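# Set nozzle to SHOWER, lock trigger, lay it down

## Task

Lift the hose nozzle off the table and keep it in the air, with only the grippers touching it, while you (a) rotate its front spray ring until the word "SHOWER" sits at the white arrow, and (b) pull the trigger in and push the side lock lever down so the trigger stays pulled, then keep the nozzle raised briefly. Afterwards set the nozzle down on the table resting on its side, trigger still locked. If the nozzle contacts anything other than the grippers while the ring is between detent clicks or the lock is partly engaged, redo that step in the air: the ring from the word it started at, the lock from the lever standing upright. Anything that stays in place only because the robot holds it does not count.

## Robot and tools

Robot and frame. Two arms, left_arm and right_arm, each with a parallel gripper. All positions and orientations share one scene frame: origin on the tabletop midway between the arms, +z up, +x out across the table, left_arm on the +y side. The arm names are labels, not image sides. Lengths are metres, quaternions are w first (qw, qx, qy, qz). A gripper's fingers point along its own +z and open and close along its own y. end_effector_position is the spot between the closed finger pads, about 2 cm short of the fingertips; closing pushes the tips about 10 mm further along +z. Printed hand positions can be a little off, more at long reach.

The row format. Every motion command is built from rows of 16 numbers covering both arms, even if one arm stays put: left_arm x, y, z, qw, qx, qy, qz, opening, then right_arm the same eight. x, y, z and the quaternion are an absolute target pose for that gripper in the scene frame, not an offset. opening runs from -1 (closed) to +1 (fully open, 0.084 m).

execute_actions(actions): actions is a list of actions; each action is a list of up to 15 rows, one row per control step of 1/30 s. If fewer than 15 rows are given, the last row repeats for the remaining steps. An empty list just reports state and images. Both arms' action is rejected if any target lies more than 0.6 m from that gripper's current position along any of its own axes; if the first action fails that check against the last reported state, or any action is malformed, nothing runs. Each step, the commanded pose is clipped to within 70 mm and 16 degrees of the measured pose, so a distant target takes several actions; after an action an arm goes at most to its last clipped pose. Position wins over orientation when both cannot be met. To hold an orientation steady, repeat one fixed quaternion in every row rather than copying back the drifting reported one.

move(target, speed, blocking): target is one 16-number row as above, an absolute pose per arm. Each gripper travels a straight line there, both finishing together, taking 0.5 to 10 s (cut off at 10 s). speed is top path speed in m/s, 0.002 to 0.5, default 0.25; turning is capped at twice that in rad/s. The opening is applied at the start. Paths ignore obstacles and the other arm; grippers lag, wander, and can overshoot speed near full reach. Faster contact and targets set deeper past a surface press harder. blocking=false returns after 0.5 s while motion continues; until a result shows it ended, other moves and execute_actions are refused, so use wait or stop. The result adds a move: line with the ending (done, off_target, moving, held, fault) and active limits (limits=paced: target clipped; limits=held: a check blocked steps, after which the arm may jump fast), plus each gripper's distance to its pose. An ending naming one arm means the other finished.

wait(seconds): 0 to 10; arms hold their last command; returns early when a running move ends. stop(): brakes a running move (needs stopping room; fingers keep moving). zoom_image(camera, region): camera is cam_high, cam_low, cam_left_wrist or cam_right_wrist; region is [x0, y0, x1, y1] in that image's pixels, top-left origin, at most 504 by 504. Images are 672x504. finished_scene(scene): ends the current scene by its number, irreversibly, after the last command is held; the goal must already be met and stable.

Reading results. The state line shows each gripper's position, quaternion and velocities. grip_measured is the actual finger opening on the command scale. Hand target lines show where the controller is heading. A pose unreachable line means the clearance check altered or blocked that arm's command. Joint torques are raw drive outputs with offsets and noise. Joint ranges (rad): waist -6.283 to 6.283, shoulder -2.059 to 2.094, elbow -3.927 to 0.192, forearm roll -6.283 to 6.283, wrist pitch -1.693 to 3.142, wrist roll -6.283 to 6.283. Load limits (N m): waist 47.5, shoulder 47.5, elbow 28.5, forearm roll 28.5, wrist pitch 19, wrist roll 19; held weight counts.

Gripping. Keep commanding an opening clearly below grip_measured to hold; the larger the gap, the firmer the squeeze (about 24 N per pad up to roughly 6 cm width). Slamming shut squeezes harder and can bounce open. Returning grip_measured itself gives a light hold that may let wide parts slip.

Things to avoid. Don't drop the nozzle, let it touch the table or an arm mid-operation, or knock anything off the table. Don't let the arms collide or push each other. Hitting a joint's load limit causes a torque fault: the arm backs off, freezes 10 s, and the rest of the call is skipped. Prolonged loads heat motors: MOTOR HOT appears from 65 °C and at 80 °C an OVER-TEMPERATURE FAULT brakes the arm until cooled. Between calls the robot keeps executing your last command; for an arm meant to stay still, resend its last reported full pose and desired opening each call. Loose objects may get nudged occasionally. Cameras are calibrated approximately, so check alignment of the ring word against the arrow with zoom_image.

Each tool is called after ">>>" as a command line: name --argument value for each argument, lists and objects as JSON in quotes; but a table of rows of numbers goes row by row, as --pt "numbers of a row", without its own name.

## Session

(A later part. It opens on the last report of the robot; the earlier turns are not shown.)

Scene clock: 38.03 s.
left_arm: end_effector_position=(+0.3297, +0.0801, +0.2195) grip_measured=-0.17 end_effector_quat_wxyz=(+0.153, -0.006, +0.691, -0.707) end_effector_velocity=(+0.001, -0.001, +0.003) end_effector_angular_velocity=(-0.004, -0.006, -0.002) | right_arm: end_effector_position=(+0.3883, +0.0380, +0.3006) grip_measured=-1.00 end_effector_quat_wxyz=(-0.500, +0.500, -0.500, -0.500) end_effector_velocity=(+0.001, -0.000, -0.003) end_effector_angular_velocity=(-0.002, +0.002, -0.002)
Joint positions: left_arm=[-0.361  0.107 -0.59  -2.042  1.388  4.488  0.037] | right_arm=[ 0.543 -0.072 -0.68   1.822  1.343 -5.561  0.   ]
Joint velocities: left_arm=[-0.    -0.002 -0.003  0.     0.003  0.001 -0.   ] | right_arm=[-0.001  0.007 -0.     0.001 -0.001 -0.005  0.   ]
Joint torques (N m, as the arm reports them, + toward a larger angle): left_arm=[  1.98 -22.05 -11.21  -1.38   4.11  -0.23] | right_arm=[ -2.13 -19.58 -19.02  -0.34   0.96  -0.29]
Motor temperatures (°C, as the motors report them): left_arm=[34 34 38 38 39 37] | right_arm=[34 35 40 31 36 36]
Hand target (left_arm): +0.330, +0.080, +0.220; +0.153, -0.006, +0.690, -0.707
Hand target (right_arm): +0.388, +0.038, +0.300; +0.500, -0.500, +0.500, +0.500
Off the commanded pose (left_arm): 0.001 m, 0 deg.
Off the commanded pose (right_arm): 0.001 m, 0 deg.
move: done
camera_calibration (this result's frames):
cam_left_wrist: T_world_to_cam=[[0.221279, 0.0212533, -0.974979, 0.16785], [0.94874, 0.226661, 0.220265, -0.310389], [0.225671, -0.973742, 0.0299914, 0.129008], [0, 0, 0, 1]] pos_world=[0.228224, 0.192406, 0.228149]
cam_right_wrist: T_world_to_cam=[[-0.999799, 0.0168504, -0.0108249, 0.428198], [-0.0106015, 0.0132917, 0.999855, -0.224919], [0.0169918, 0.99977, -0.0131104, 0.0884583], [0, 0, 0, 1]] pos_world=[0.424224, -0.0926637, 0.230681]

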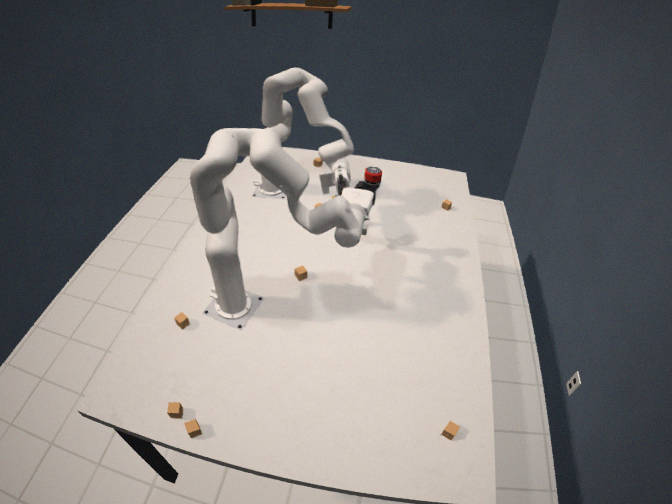

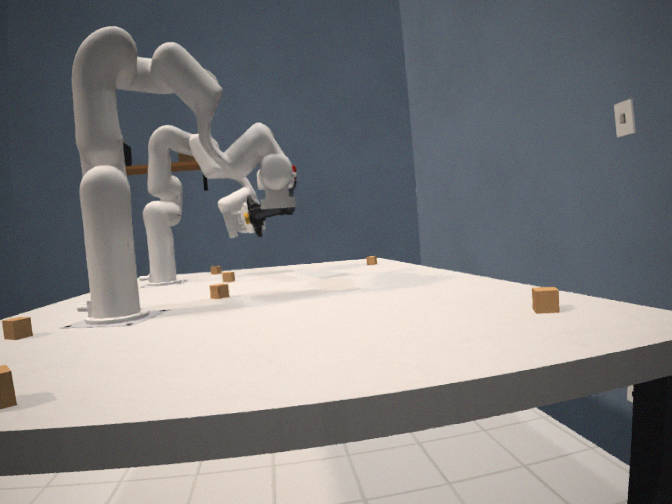

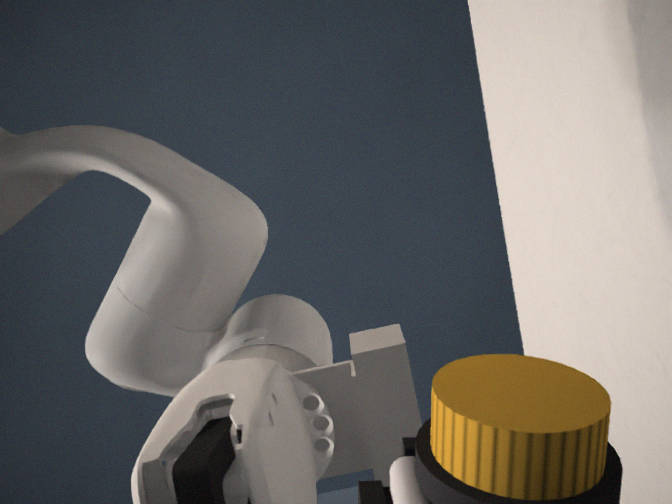

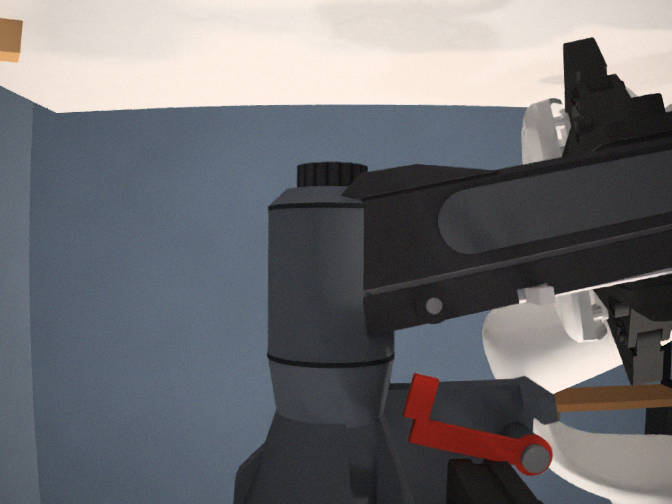

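Working. Shift outward for leverage, go down, then inward.

>>> move --target '[0.33,0.08,0.22,0.153,-0.006,0.690,-0.707,-1, 0.396,0.038,0.293,0.5,-0.5,0.5,0.5,-1]' --speed 0.02

>>> move --target '[0.33,0.08,0.22,0.153,-0.006,0.690,-0.707,-1, 0.394,0.038,0.277,0.5,-0.5,0.5,0.5,-1]' --speed 0.02

>>> move --target '[0.33,0.08,0.22,0.153,-0.006,0.690,-0.707,-1, 0.385,0.038,0.276,0.5,-0.5,0.5,0.5,-1]' --speed 0.02

Scene clock: 39.90 s.
left_arm: end_effector_position=(+0.3302, +0.0800, +0.2203) grip_measured=-0.17 end_effector_quat_wxyz=(+0.153, -0.006, +0.690, -0.707) end_effector_velocity=(-0.000, -0.000, -0.000) end_effector_angular_velocity=(-0.000, +0.000, -0.001) | right_arm: end_effector_position=(+0.3957, +0.0380, +0.2929) grip_measured=-1.00 end_effector_quat_wxyz=(-0.500, +0.500, -0.500, -0.500) end_effector_velocity=(+0.001, +0.000, -0.002) end_effector_angular_velocity=(+0.000, +0.000, +0.001)
Joint positions: left_arm=[-0.361  0.106 -0.591 -2.042  1.388  4.488  0.037] | right_arm=[ 0.535 -0.032 -0.703  1.818  1.353 -5.576  0.   ]
Joint velocities: left_arm=[-0.001  0.     0.    -0.     0.001  0.    -0.   ] | right_arm=[-0.002  0.009 -0.005 -0.001  0.003 -0.003  0.   ]
Joint torques (N m, as the arm reports them, + toward a larger angle): left_arm=[  1.73 -20.85 -10.11  -1.05   3.44  -0.36] | right_arm=[ -2.33 -22.45 -20.49   0.17   1.36  -0.39]
Motor temperatures (°C, as the motors report them): left_arm=[34 34 39 38 39 37] | right_arm=[34 35 40 31 36 36]
Hand target (left_arm): +0.330, +0.080, +0.220; +0.153, -0.006, +0.690, -0.707
Hand target (right_arm): +0.396, +0.038, +0.293; +0.500, -0.500, +0.500, +0.500
Off the commanded pose (left_arm): 0.000 m, 0 deg.
Off the commanded pose (right_arm): 0.000 m, 0 deg.
move: done
camera_calibration (this result's frames):
cam_left_wrist: T_world_to_cam=[[0.222819, 0.0202535, -0.974649, 0.168031], [0.948332, 0.227143, 0.221523, -0.31114], [0.225872, -0.973651, 0.0314049, 0.128431], [0, 0, 0, 1]] pos_world=[0.228615, 0.192317, 0.228663]
cam_right_wrist: T_world_to_cam=[[-0.99982, 0.0163839, -0.0095565, 0.43524], [-0.00932378, 0.0142218, 0.999855, -0.217632], [0.0165174, 0.999765, -0.0140664, 0.0886573], [0, 0, 0, 1]] pos_world=[0.431668, -0.0926723, 0.223007]

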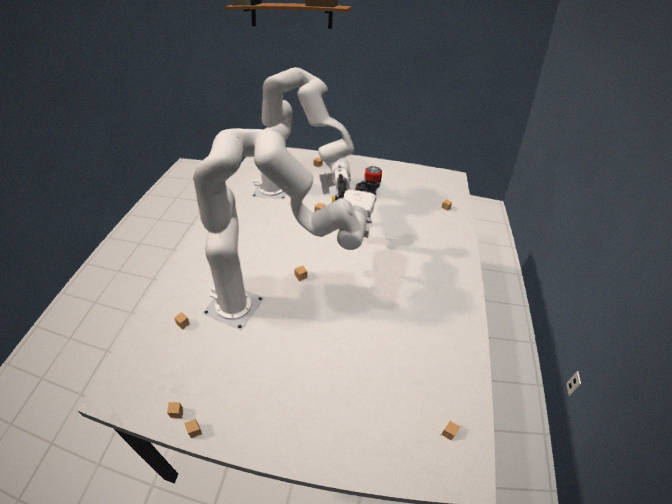

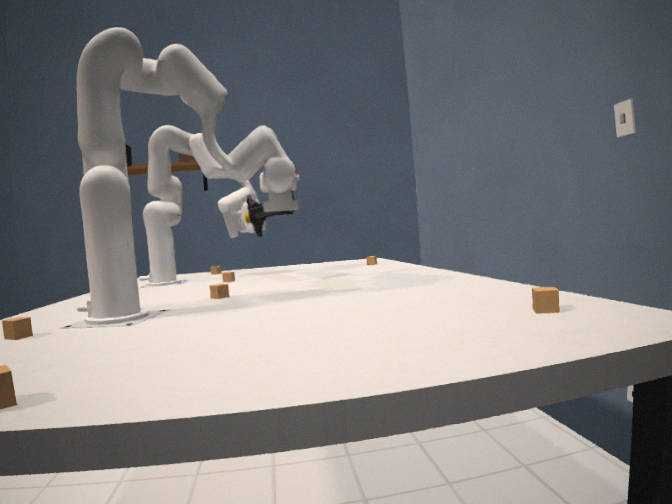

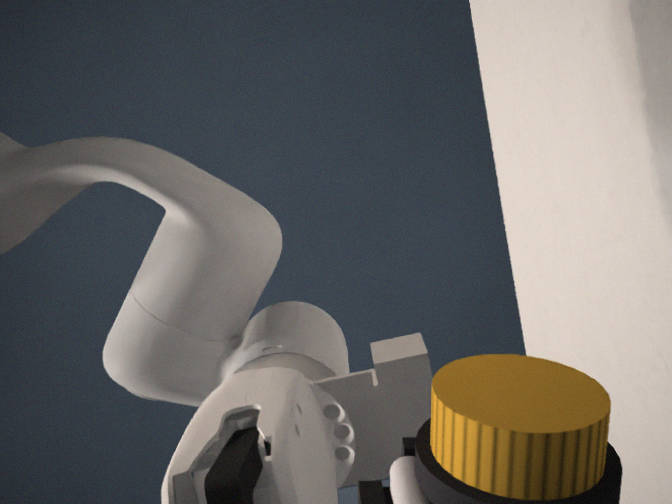

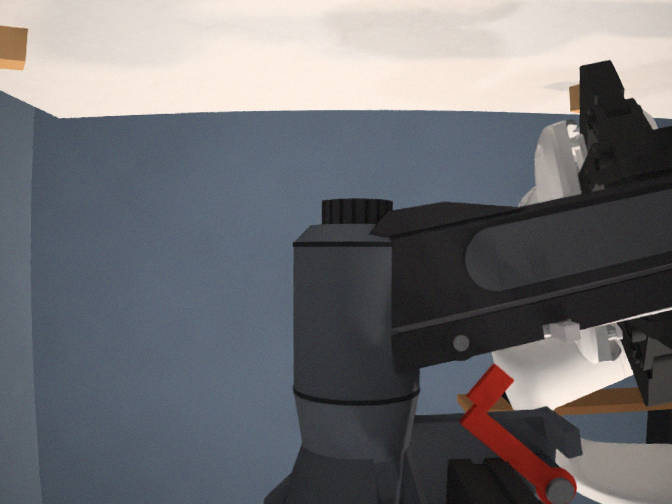

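Scene clock: 41.00 s.
left_arm: end_effector_position=(+0.3300, +0.0800, +0.2201) grip_measured=-0.17 end_effector_quat_wxyz=(+0.153, -0.006, +0.690, -0.707) end_effector_velocity=(-0.000, -0.000, -0.000) end_effector_angular_velocity=(+0.000, +0.001, -0.000) | right_arm: end_effector_position=(+0.3940, +0.0380, +0.2772) grip_measured=-1.00 end_effector_quat_wxyz=(-0.500, +0.500, -0.500, -0.500) end_effector_velocity=(+0.000, +0.000, -0.001) end_effector_angular_velocity=(+0.001, -0.002, -0.000)
Joint positions: left_arm=[-0.361  0.106 -0.591 -2.042  1.388  4.488  0.037] | right_arm=[ 0.534  0.002 -0.694  1.827  1.364 -5.618  0.   ]
Joint velocities: left_arm=[-0.001  0.     0.    -0.    -0.     0.     0.   ] | right_arm=[-0.     0.005 -0.002  0.002  0.002 -0.007  0.   ]
Joint torques (N m, as the arm reports them, + toward a larger angle): left_arm=[  2.   -20.88 -10.27  -1.05   3.35  -0.31] | right_arm=[ -2.14 -23.3  -20.53   0.47   1.69  -0.38]
Motor temperatures (°C, as the motors report them): left_arm=[34 34 39 38 39 37] | right_arm=[34 35 40 31 36 36]
Hand target (left_arm): +0.330, +0.080, +0.220; +0.153, -0.006, +0.690, -0.707
Hand target (right_arm): +0.394, +0.038, +0.277; +0.500, -0.500, +0.500, +0.500
Off the commanded pose (left_arm): 0.000 m, 0 deg.
Off the commanded pose (right_arm): 0.000 m, 0 deg.
move: done
camera_calibration (this result's frames):
cam_left_wrist: T_world_to_cam=[[0.222333, 0.0205739, -0.974754, 0.167975], [0.948463, 0.226982, 0.221127, -0.310905], [0.225801, -0.973682, 0.0309519, 0.128614], [0, 0, 0, 1]] pos_world=[0.228495, 0.192343, 0.228503]
cam_right_wrist: T_world_to_cam=[[-0.999815, 0.0164469, -0.00995341, 0.433496], [-0.00972506, 0.013906, 0.999856, -0.201794], [0.016583, 0.999768, -0.0137435, 0.0883645], [0, 0, 0, 1]] pos_world=[0.429988, -0.0926675, 0.207294]

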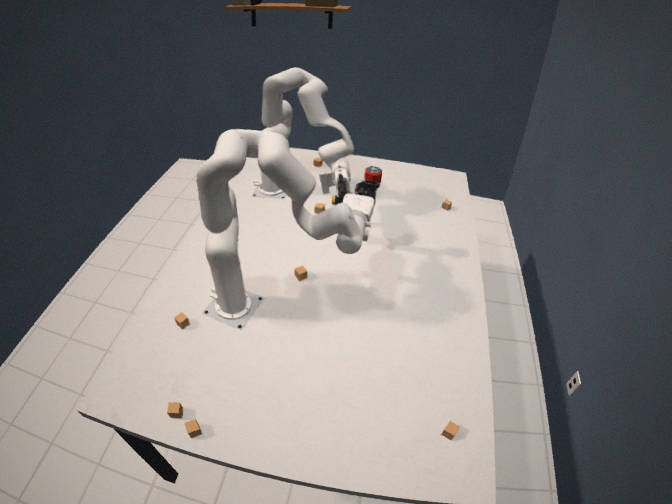

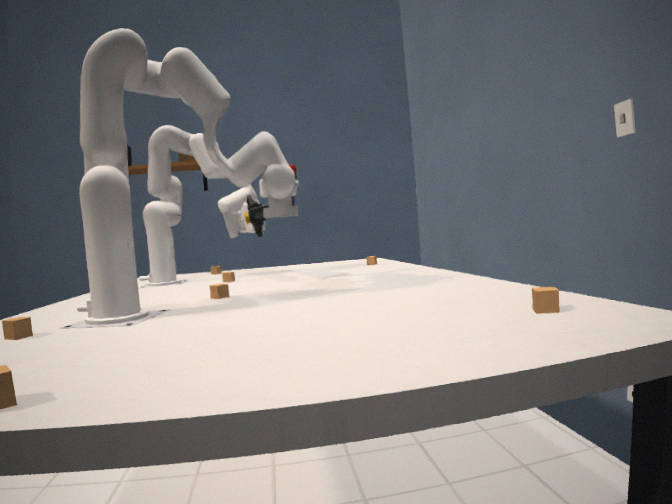

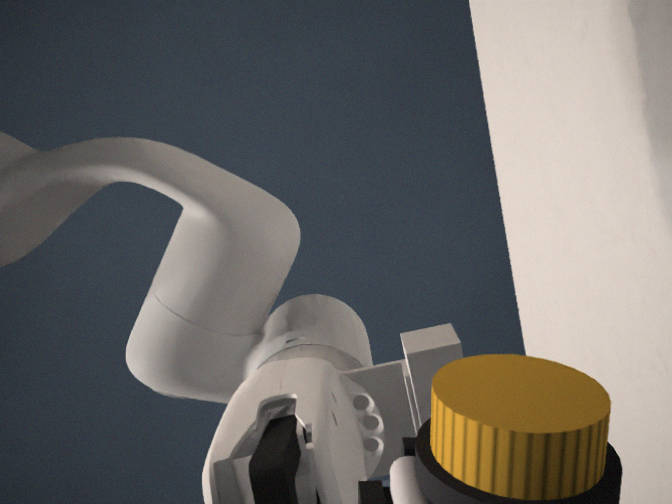

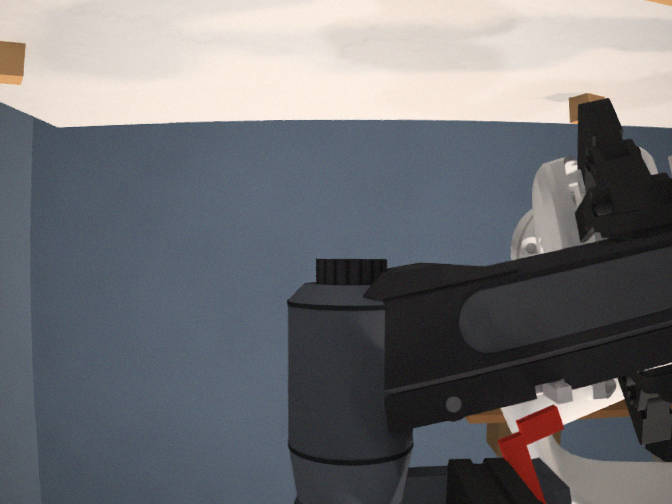

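Scene clock: 41.73 s.
left_arm: end_effector_position=(+0.3291, +0.0797, +0.2197) grip_measured=-0.17 end_effector_quat_wxyz=(+0.152, -0.006, +0.690, -0.707) end_effector_velocity=(-0.000, -0.001, -0.000) end_effector_angular_velocity=(-0.000, +0.000, -0.001) | right_arm: end_effector_position=(+0.3863, +0.0376, +0.2763) grip_measured=-1.00 end_effector_quat_wxyz=(-0.501, +0.500, -0.500, -0.499) end_effector_velocity=(-0.003, -0.000, +0.000) end_effector_angular_velocity=(+0.001, -0.001, -0.001)
Joint positions: left_arm=[-0.362  0.106 -0.59  -2.041  1.389  4.489  0.037] | right_arm=[ 0.541 -0.02  -0.666  1.836  1.36  -5.627  0.   ]
Joint velocities: left_arm=[-0.001  0.     0.    -0.001  0.    -0.     0.   ] | right_arm=[ 0.002 -0.008  0.01   0.003 -0.001 -0.003  0.   ]
Joint torques (N m, as the arm reports them, + toward a larger angle): left_arm=[  3.58 -20.27 -11.45  -2.44   2.19  -0.76] | right_arm=[  0.56 -22.78 -17.64  -0.99   3.34   0.13]
Motor temperatures (°C, as the motors report them): left_arm=[34 34 39 38 39 37] | right_arm=[34 35 40 31 36 36]
Hand target (left_arm): +0.330, +0.080, +0.220; +0.153, -0.006, +0.690, -0.707
Hand target (right_arm): +0.385, +0.038, +0.276; +0.500, -0.500, +0.500, +0.500
Off the commanded pose (left_arm): 0.001 m, 0 deg.
Off the commanded pose (right_arm): 0.001 m, 0 deg.
move: done
camera_calibration (this result's frames):
cam_left_wrist: T_world_to_cam=[[0.221763, 0.0202608, -0.97489, 0.168064], [0.949042, 0.225104, 0.220562, -0.309793], [0.22392, -0.974124, 0.0306915, 0.129231], [0, 0, 0, 1]] pos_world=[0.227799, 0.192218, 0.228206]
cam_right_wrist: T_world_to_cam=[[-0.999764, 0.018776, -0.0108891, 0.425874], [-0.0106255, 0.0140797, 0.999844, -0.200591], [0.0189264, 0.999725, -0.0138769, 0.0879845], [0, 0, 0, 1]] pos_world=[0.421977, -0.0931322, 0.206418]

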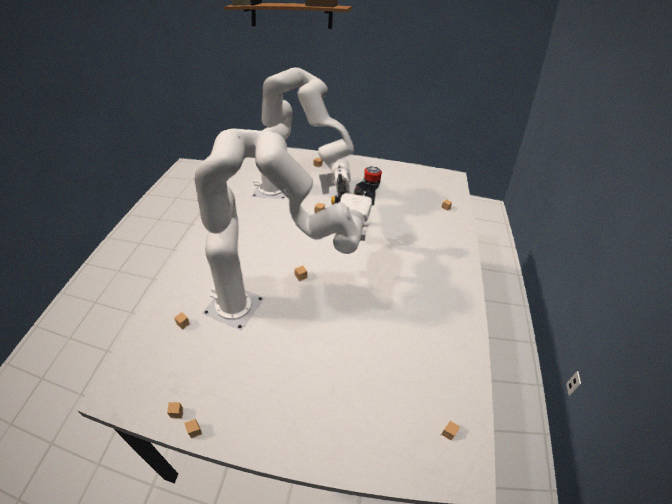

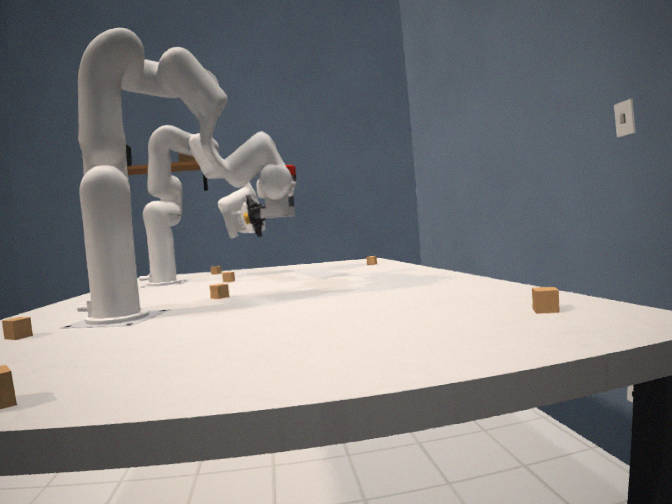

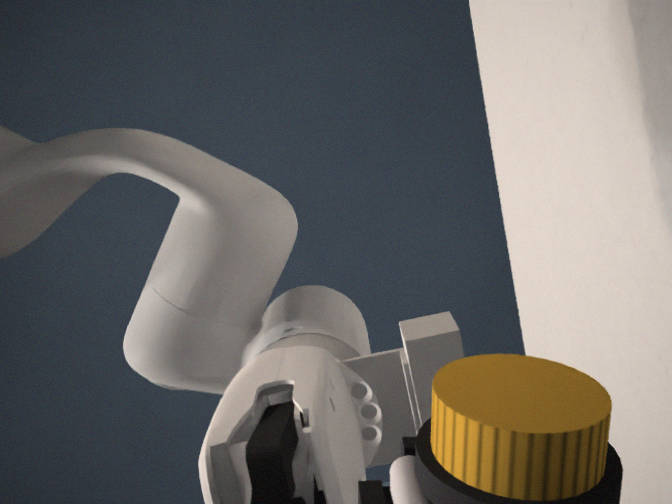

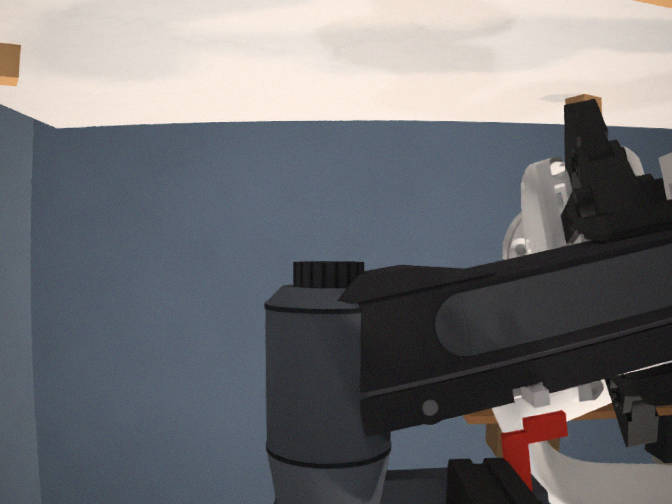

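>>> move --target '[0.33,0.08,0.22,0.153,-0.006,0.690,-0.707,-1, 0.40,-0.06,0.30,0.5,-0.5,0.5,0.5,-1]' --speed 0.1

>>> move --target '[0.28,0.04,0.13,0.153,-0.006,0.690,-0.707,-1, 0.38,-0.12,0.36,0,0,0.707,0.707,1]' --speed 0.35

>>> move --target '[0.28,0.0,0.13,0.153,-0.006,0.690,-0.707,-1, 0.40,-0.03,0.34,0,0,1,0,1]' --speed 0.3

Scene clock: 44.87 s.
left_arm: end_effector_position=(+0.3300, +0.0800, +0.2200) grip_measured=-0.17 end_effector_quat_wxyz=(+0.153, -0.006, +0.690, -0.707) end_effector_velocity=(-0.000, -0.000, -0.000) end_effector_angular_velocity=(+0.001, +0.001, +0.000) | right_arm: end_effector_position=(+0.4002, -0.0596, +0.2998) grip_measured=-1.00 end_effector_quat_wxyz=(-0.500, +0.500, -0.500, -0.500) end_effector_velocity=(+0.000, -0.002, +0.000) end_effector_angular_velocity=(+0.001, +0.000, +0.000)
Joint positions: left_arm=[-0.361  0.106 -0.591 -2.042  1.388  4.488  0.037] | right_arm=[ 0.236 -0.092 -0.653  1.592  1.55  -5.539  0.   ]
Joint velocities: left_arm=[-0.     0.     0.001 -0.    -0.001  0.     0.   ] | right_arm=[-0.007  0.    -0.001 -0.005  0.006  0.001  0.   ]
Joint torques (N m, as the arm reports them, + toward a larger angle): left_arm=[  1.67 -20.36  -9.82  -0.85   3.17  -0.32] | right_arm=[ -2.32 -20.49 -21.13   1.19   1.66  -0.27]
Motor temperatures (°C, as the motors report them): left_arm=[34 34 39 38 39 37] | right_arm=[34 35 40 31 36 36]
Hand target (left_arm): +0.330, +0.080, +0.220; +0.153, -0.006, +0.690, -0.707
Hand target (right_arm): +0.400, -0.060, +0.300; +0.500, -0.500, +0.500, +0.500
Off the commanded pose (left_arm): 0.000 m, 0 deg.
Off the commanded pose (right_arm): 0.001 m, 0 deg.
move: done
camera_calibration (this result's frames):
cam_left_wrist: T_world_to_cam=[[0.222215, 0.0206513, -0.974779, 0.167965], [0.948493, 0.226952, 0.221031, -0.310852], [0.225793, -0.973687, 0.0308446, 0.128652], [0, 0, 0, 1]] pos_world=[0.228468, 0.192347, 0.228469]
cam_right_wrist: T_world_to_cam=[[-0.999817, 0.016358, -0.00995987, 0.441469], [-0.00972747, 0.0142256, 0.999851, -0.222939], [0.0164972, 0.999765, -0.0140639, 0.186236], [0, 0, 0, 1]] pos_world=[0.436147, -0.190243, 0.229922]

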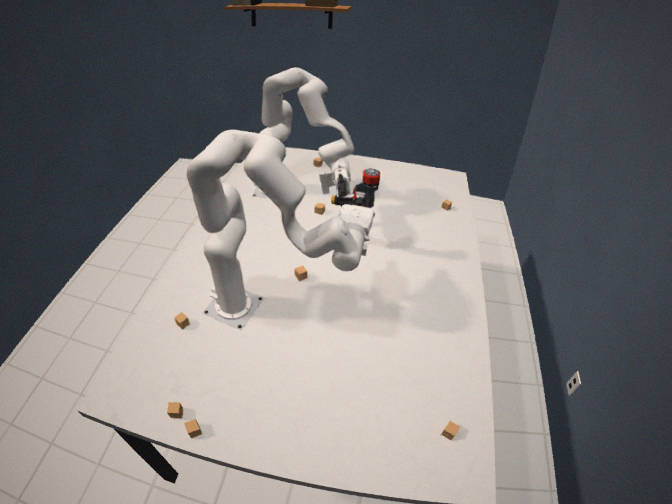

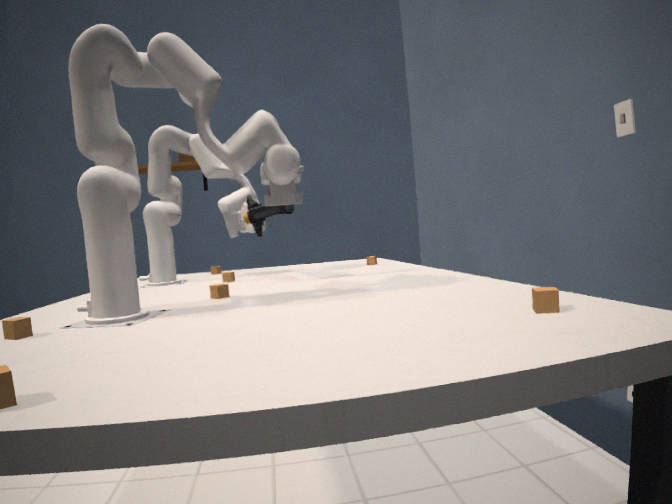

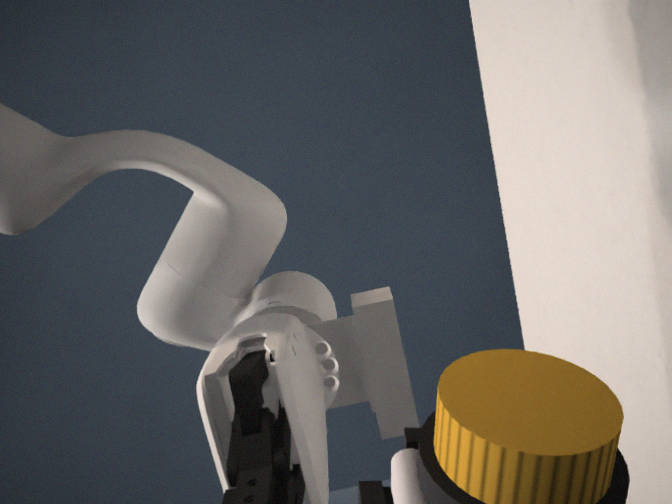

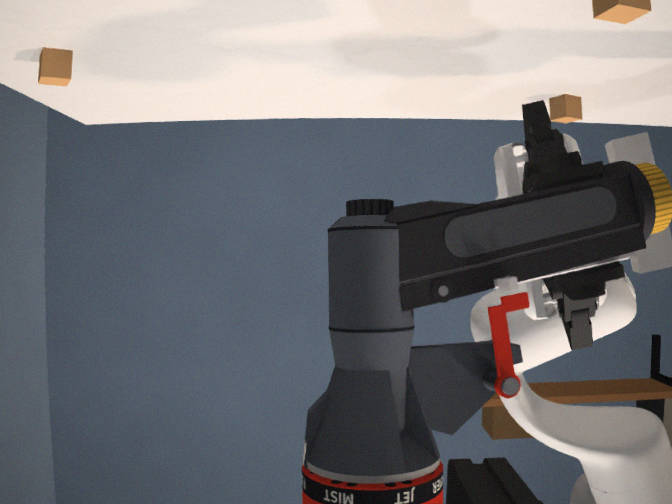

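Scene clock: 47.70 s.
left_arm: end_effector_position=(+0.2800, +0.0400, +0.1301) grip_measured=-0.17 end_effector_quat_wxyz=(+0.153, -0.006, +0.690, -0.707) end_effector_velocity=(-0.001, -0.000, -0.001) end_effector_angular_velocity=(+0.001, +0.001, -0.001) | right_arm: end_effector_position=(+0.3801, -0.1199, +0.3598) grip_measured=+1.00 end_effector_quat_wxyz=(+0.000, -0.000, +0.707, +0.707) end_effector_velocity=(-0.000, -0.000, -0.000) end_effector_angular_velocity=(-0.002, +0.014, -0.000)
Joint positions: left_arm=[-0.506  0.364 -0.562 -2.213  1.499  4.758  0.037] | right_arm=[ 0.031 -0.276 -0.636  1.463  1.709 -3.809  0.084]
Joint velocities: left_arm=[-0.002  0.002  0.    -0.001  0.001  0.002  0.   ] | right_arm=[-0.001 -0.001  0.001 -0.002 -0.     0.014  0.   ]
Joint torques (N m, as the arm reports them, + toward a larger angle): left_arm=[  1.54 -21.75  -7.27  -0.57   3.49  -0.38] | right_arm=[ -2.81 -16.23 -22.06   1.75   1.09  -0.18]
Motor temperatures (°C, as the motors report them): left_arm=[34 34 39 38 39 37] | right_arm=[34 35 40 31 36 36]
Hand target (left_arm): +0.280, +0.040, +0.130; +0.153, -0.006, +0.690, -0.707
Hand target (right_arm): +0.380, -0.120, +0.360; +0.000, +0.000, +0.707, +0.707
Off the commanded pose (left_arm): 0.000 m, 0 deg.
Off the commanded pose (right_arm): 0.000 m, 0 deg.
move: done
camera_calibration (this result's frames):
cam_left_wrist: T_world_to_cam=[[0.222327, 0.0204896, -0.974757, 0.0922769], [0.948653, 0.226185, 0.221127, -0.234523], [0.225006, -0.973869, 0.0308495, 0.103985], [0, 0, 0, 1]] pos_world=[0.178568, 0.152423, 0.138599]
cam_right_wrist: T_world_to_cam=[[-0.010978, 0.0165178, 0.999803, -0.316135], [0.999847, 0.0138056, 0.0107504, -0.310232], [-0.0136254, 0.999768, -0.0166668, 0.260143], [0, 0, 0, 1]] pos_world=[0.310259, -0.250578, 0.323744]

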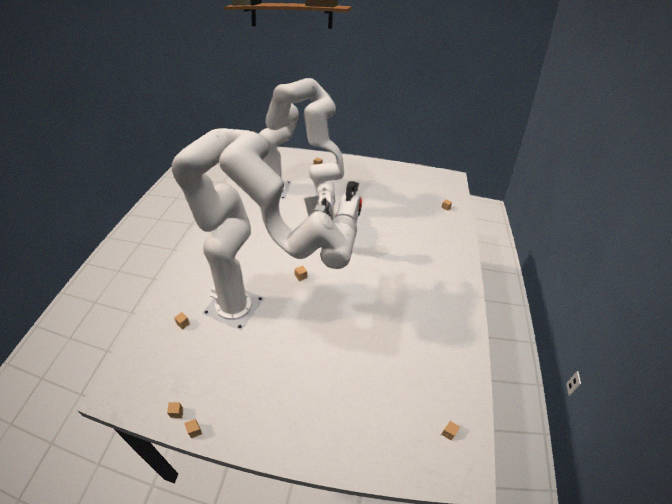

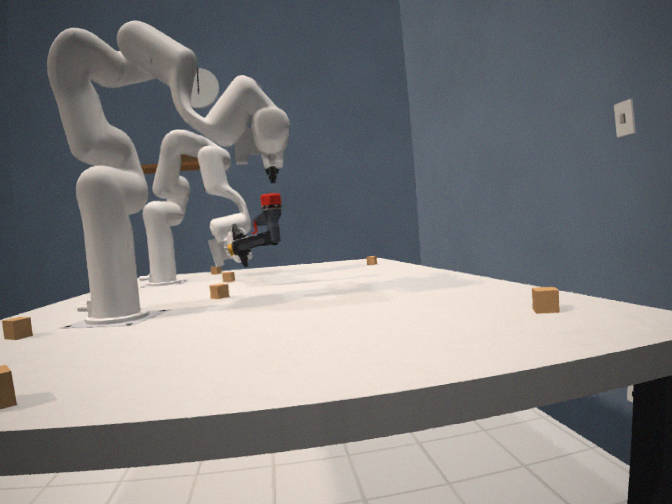

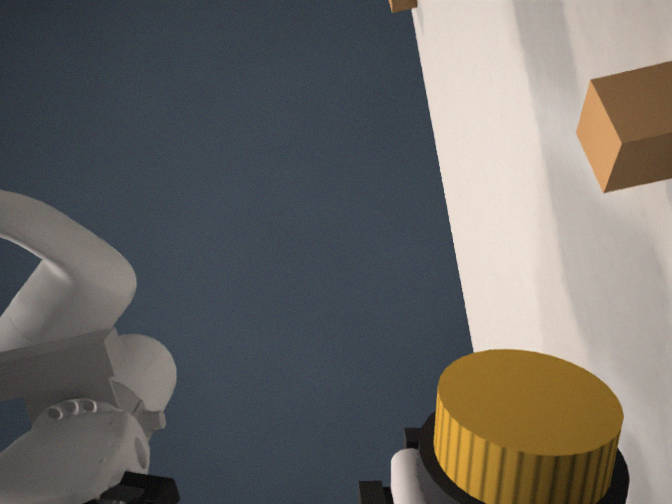

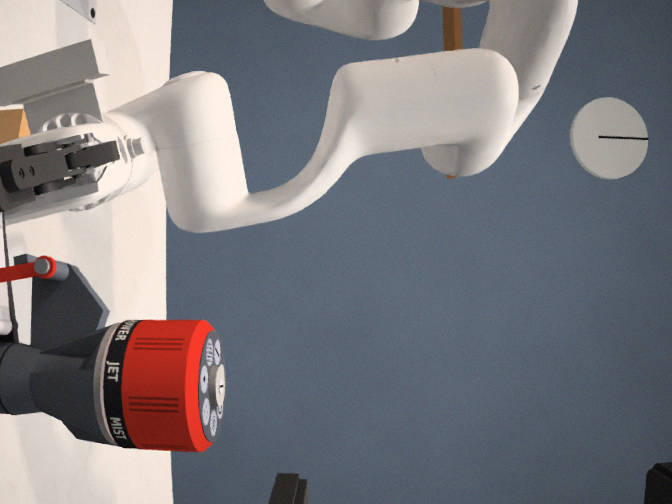

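Scene clock: 50.93 s.
left_arm: end_effector_position=(+0.2800, +0.0000, +0.1301) grip_measured=-0.17 end_effector_quat_wxyz=(+0.153, -0.006, +0.690, -0.707) end_effector_velocity=(-0.001, -0.001, +0.000) end_effector_angular_velocity=(-0.001, +0.000, -0.002) | right_arm: end_effector_position=(+0.3999, -0.0304, +0.3405) grip_measured=+1.00 end_effector_quat_wxyz=(-0.001, -0.001, +1.000, +0.001) end_effector_velocity=(-0.000, +0.001, -0.000) end_effector_angular_velocity=(-0.012, +0.005, +0.001)
Joint positions: left_arm=[-0.624  0.396 -0.626 -2.329  1.459  4.75   0.037] | right_arm=[ 0.873 -0.037 -1.421  0.003  1.458 -2.477  0.084]
Joint velocities: left_arm=[-0.002  0.     0.    -0.     0.001 -0.     0.   ] | right_arm=[ 0.004  0.011 -0.014 -0.006  0.014  0.004  0.   ]
Joint torques (N m, as the arm reports them, + toward a larger angle): left_arm=[  1.54 -23.03  -7.61  -0.55   3.34  -0.33] | right_arm=[ -2.49 -25.71 -24.32  -0.7   -2.13  -0.35]
Motor temperatures (°C, as the motors report them): left_arm=[34 34 38 38 39 37] | right_arm=[34 35 40 31 36 36]
Hand target (left_arm): +0.280, +0.000, +0.130; +0.153, -0.006, +0.690, -0.707
Hand target (right_arm): +0.400, -0.030, +0.340; -0.001, -0.001, +1.000, +0.001
Off the commanded pose (left_arm): 0.000 m, 0 deg.
Off the commanded pose (right_arm): 0.001 m, 0 deg.
move: done
camera_calibration (this result's frames):
cam_left_wrist: T_world_to_cam=[[0.222118, 0.0205139, -0.974804, 0.0930944], [0.948502, 0.227036, 0.220903, -0.225374], [0.225847, -0.97367, 0.0309714, 0.0648305], [0, 0, 0, 1]] pos_world=[0.178448, 0.112382, 0.138527]
cam_right_wrist: T_world_to_cam=[[-0.0122631, 0.999831, -0.0136752, 0.0773573], [0.999809, 0.0120527, -0.0153611, -0.322184], [-0.0151937, -0.0138609, -0.999788, 0.475203], [0, 0, 0, 1]] pos_world=[0.330292, -0.0668743, 0.471212]

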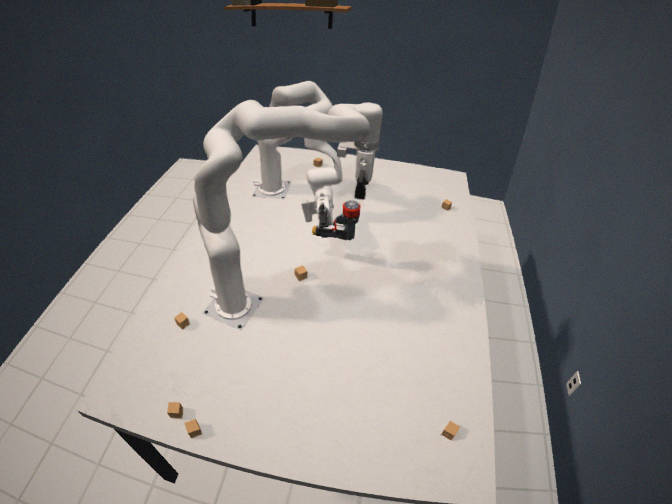

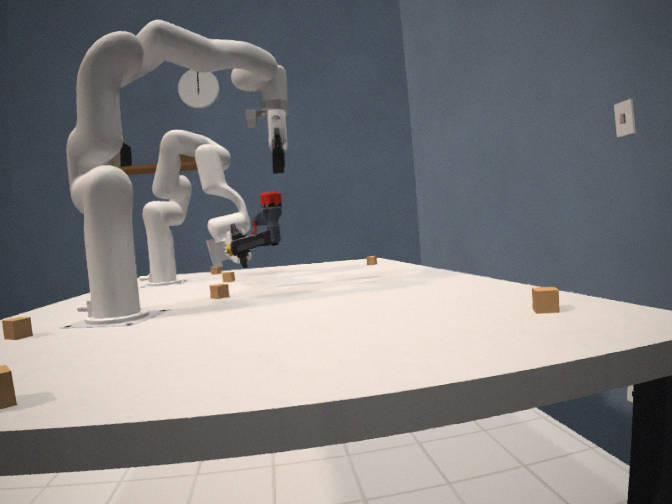

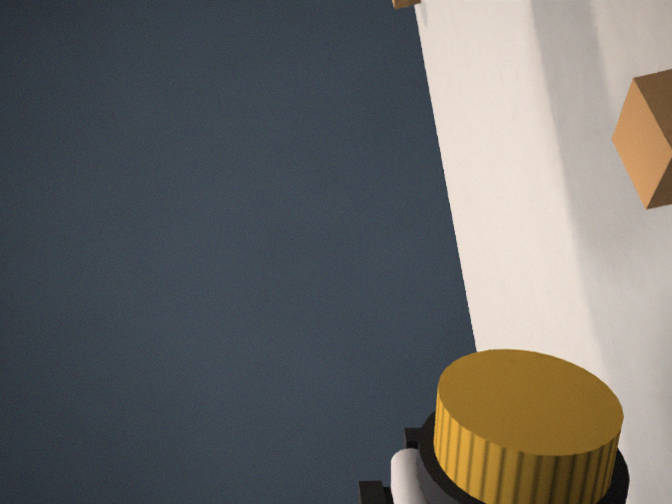

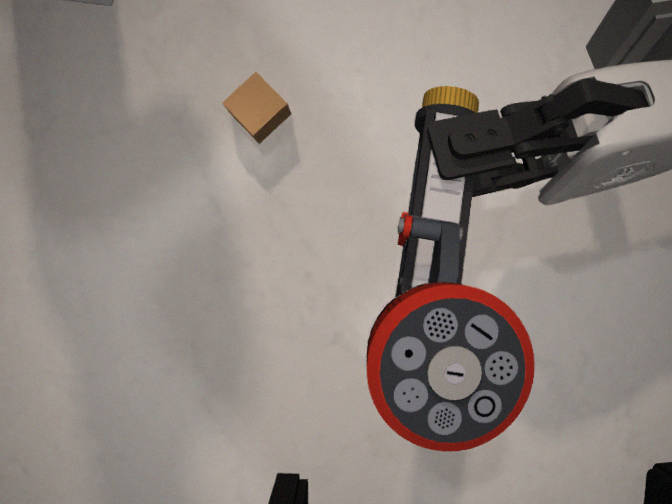

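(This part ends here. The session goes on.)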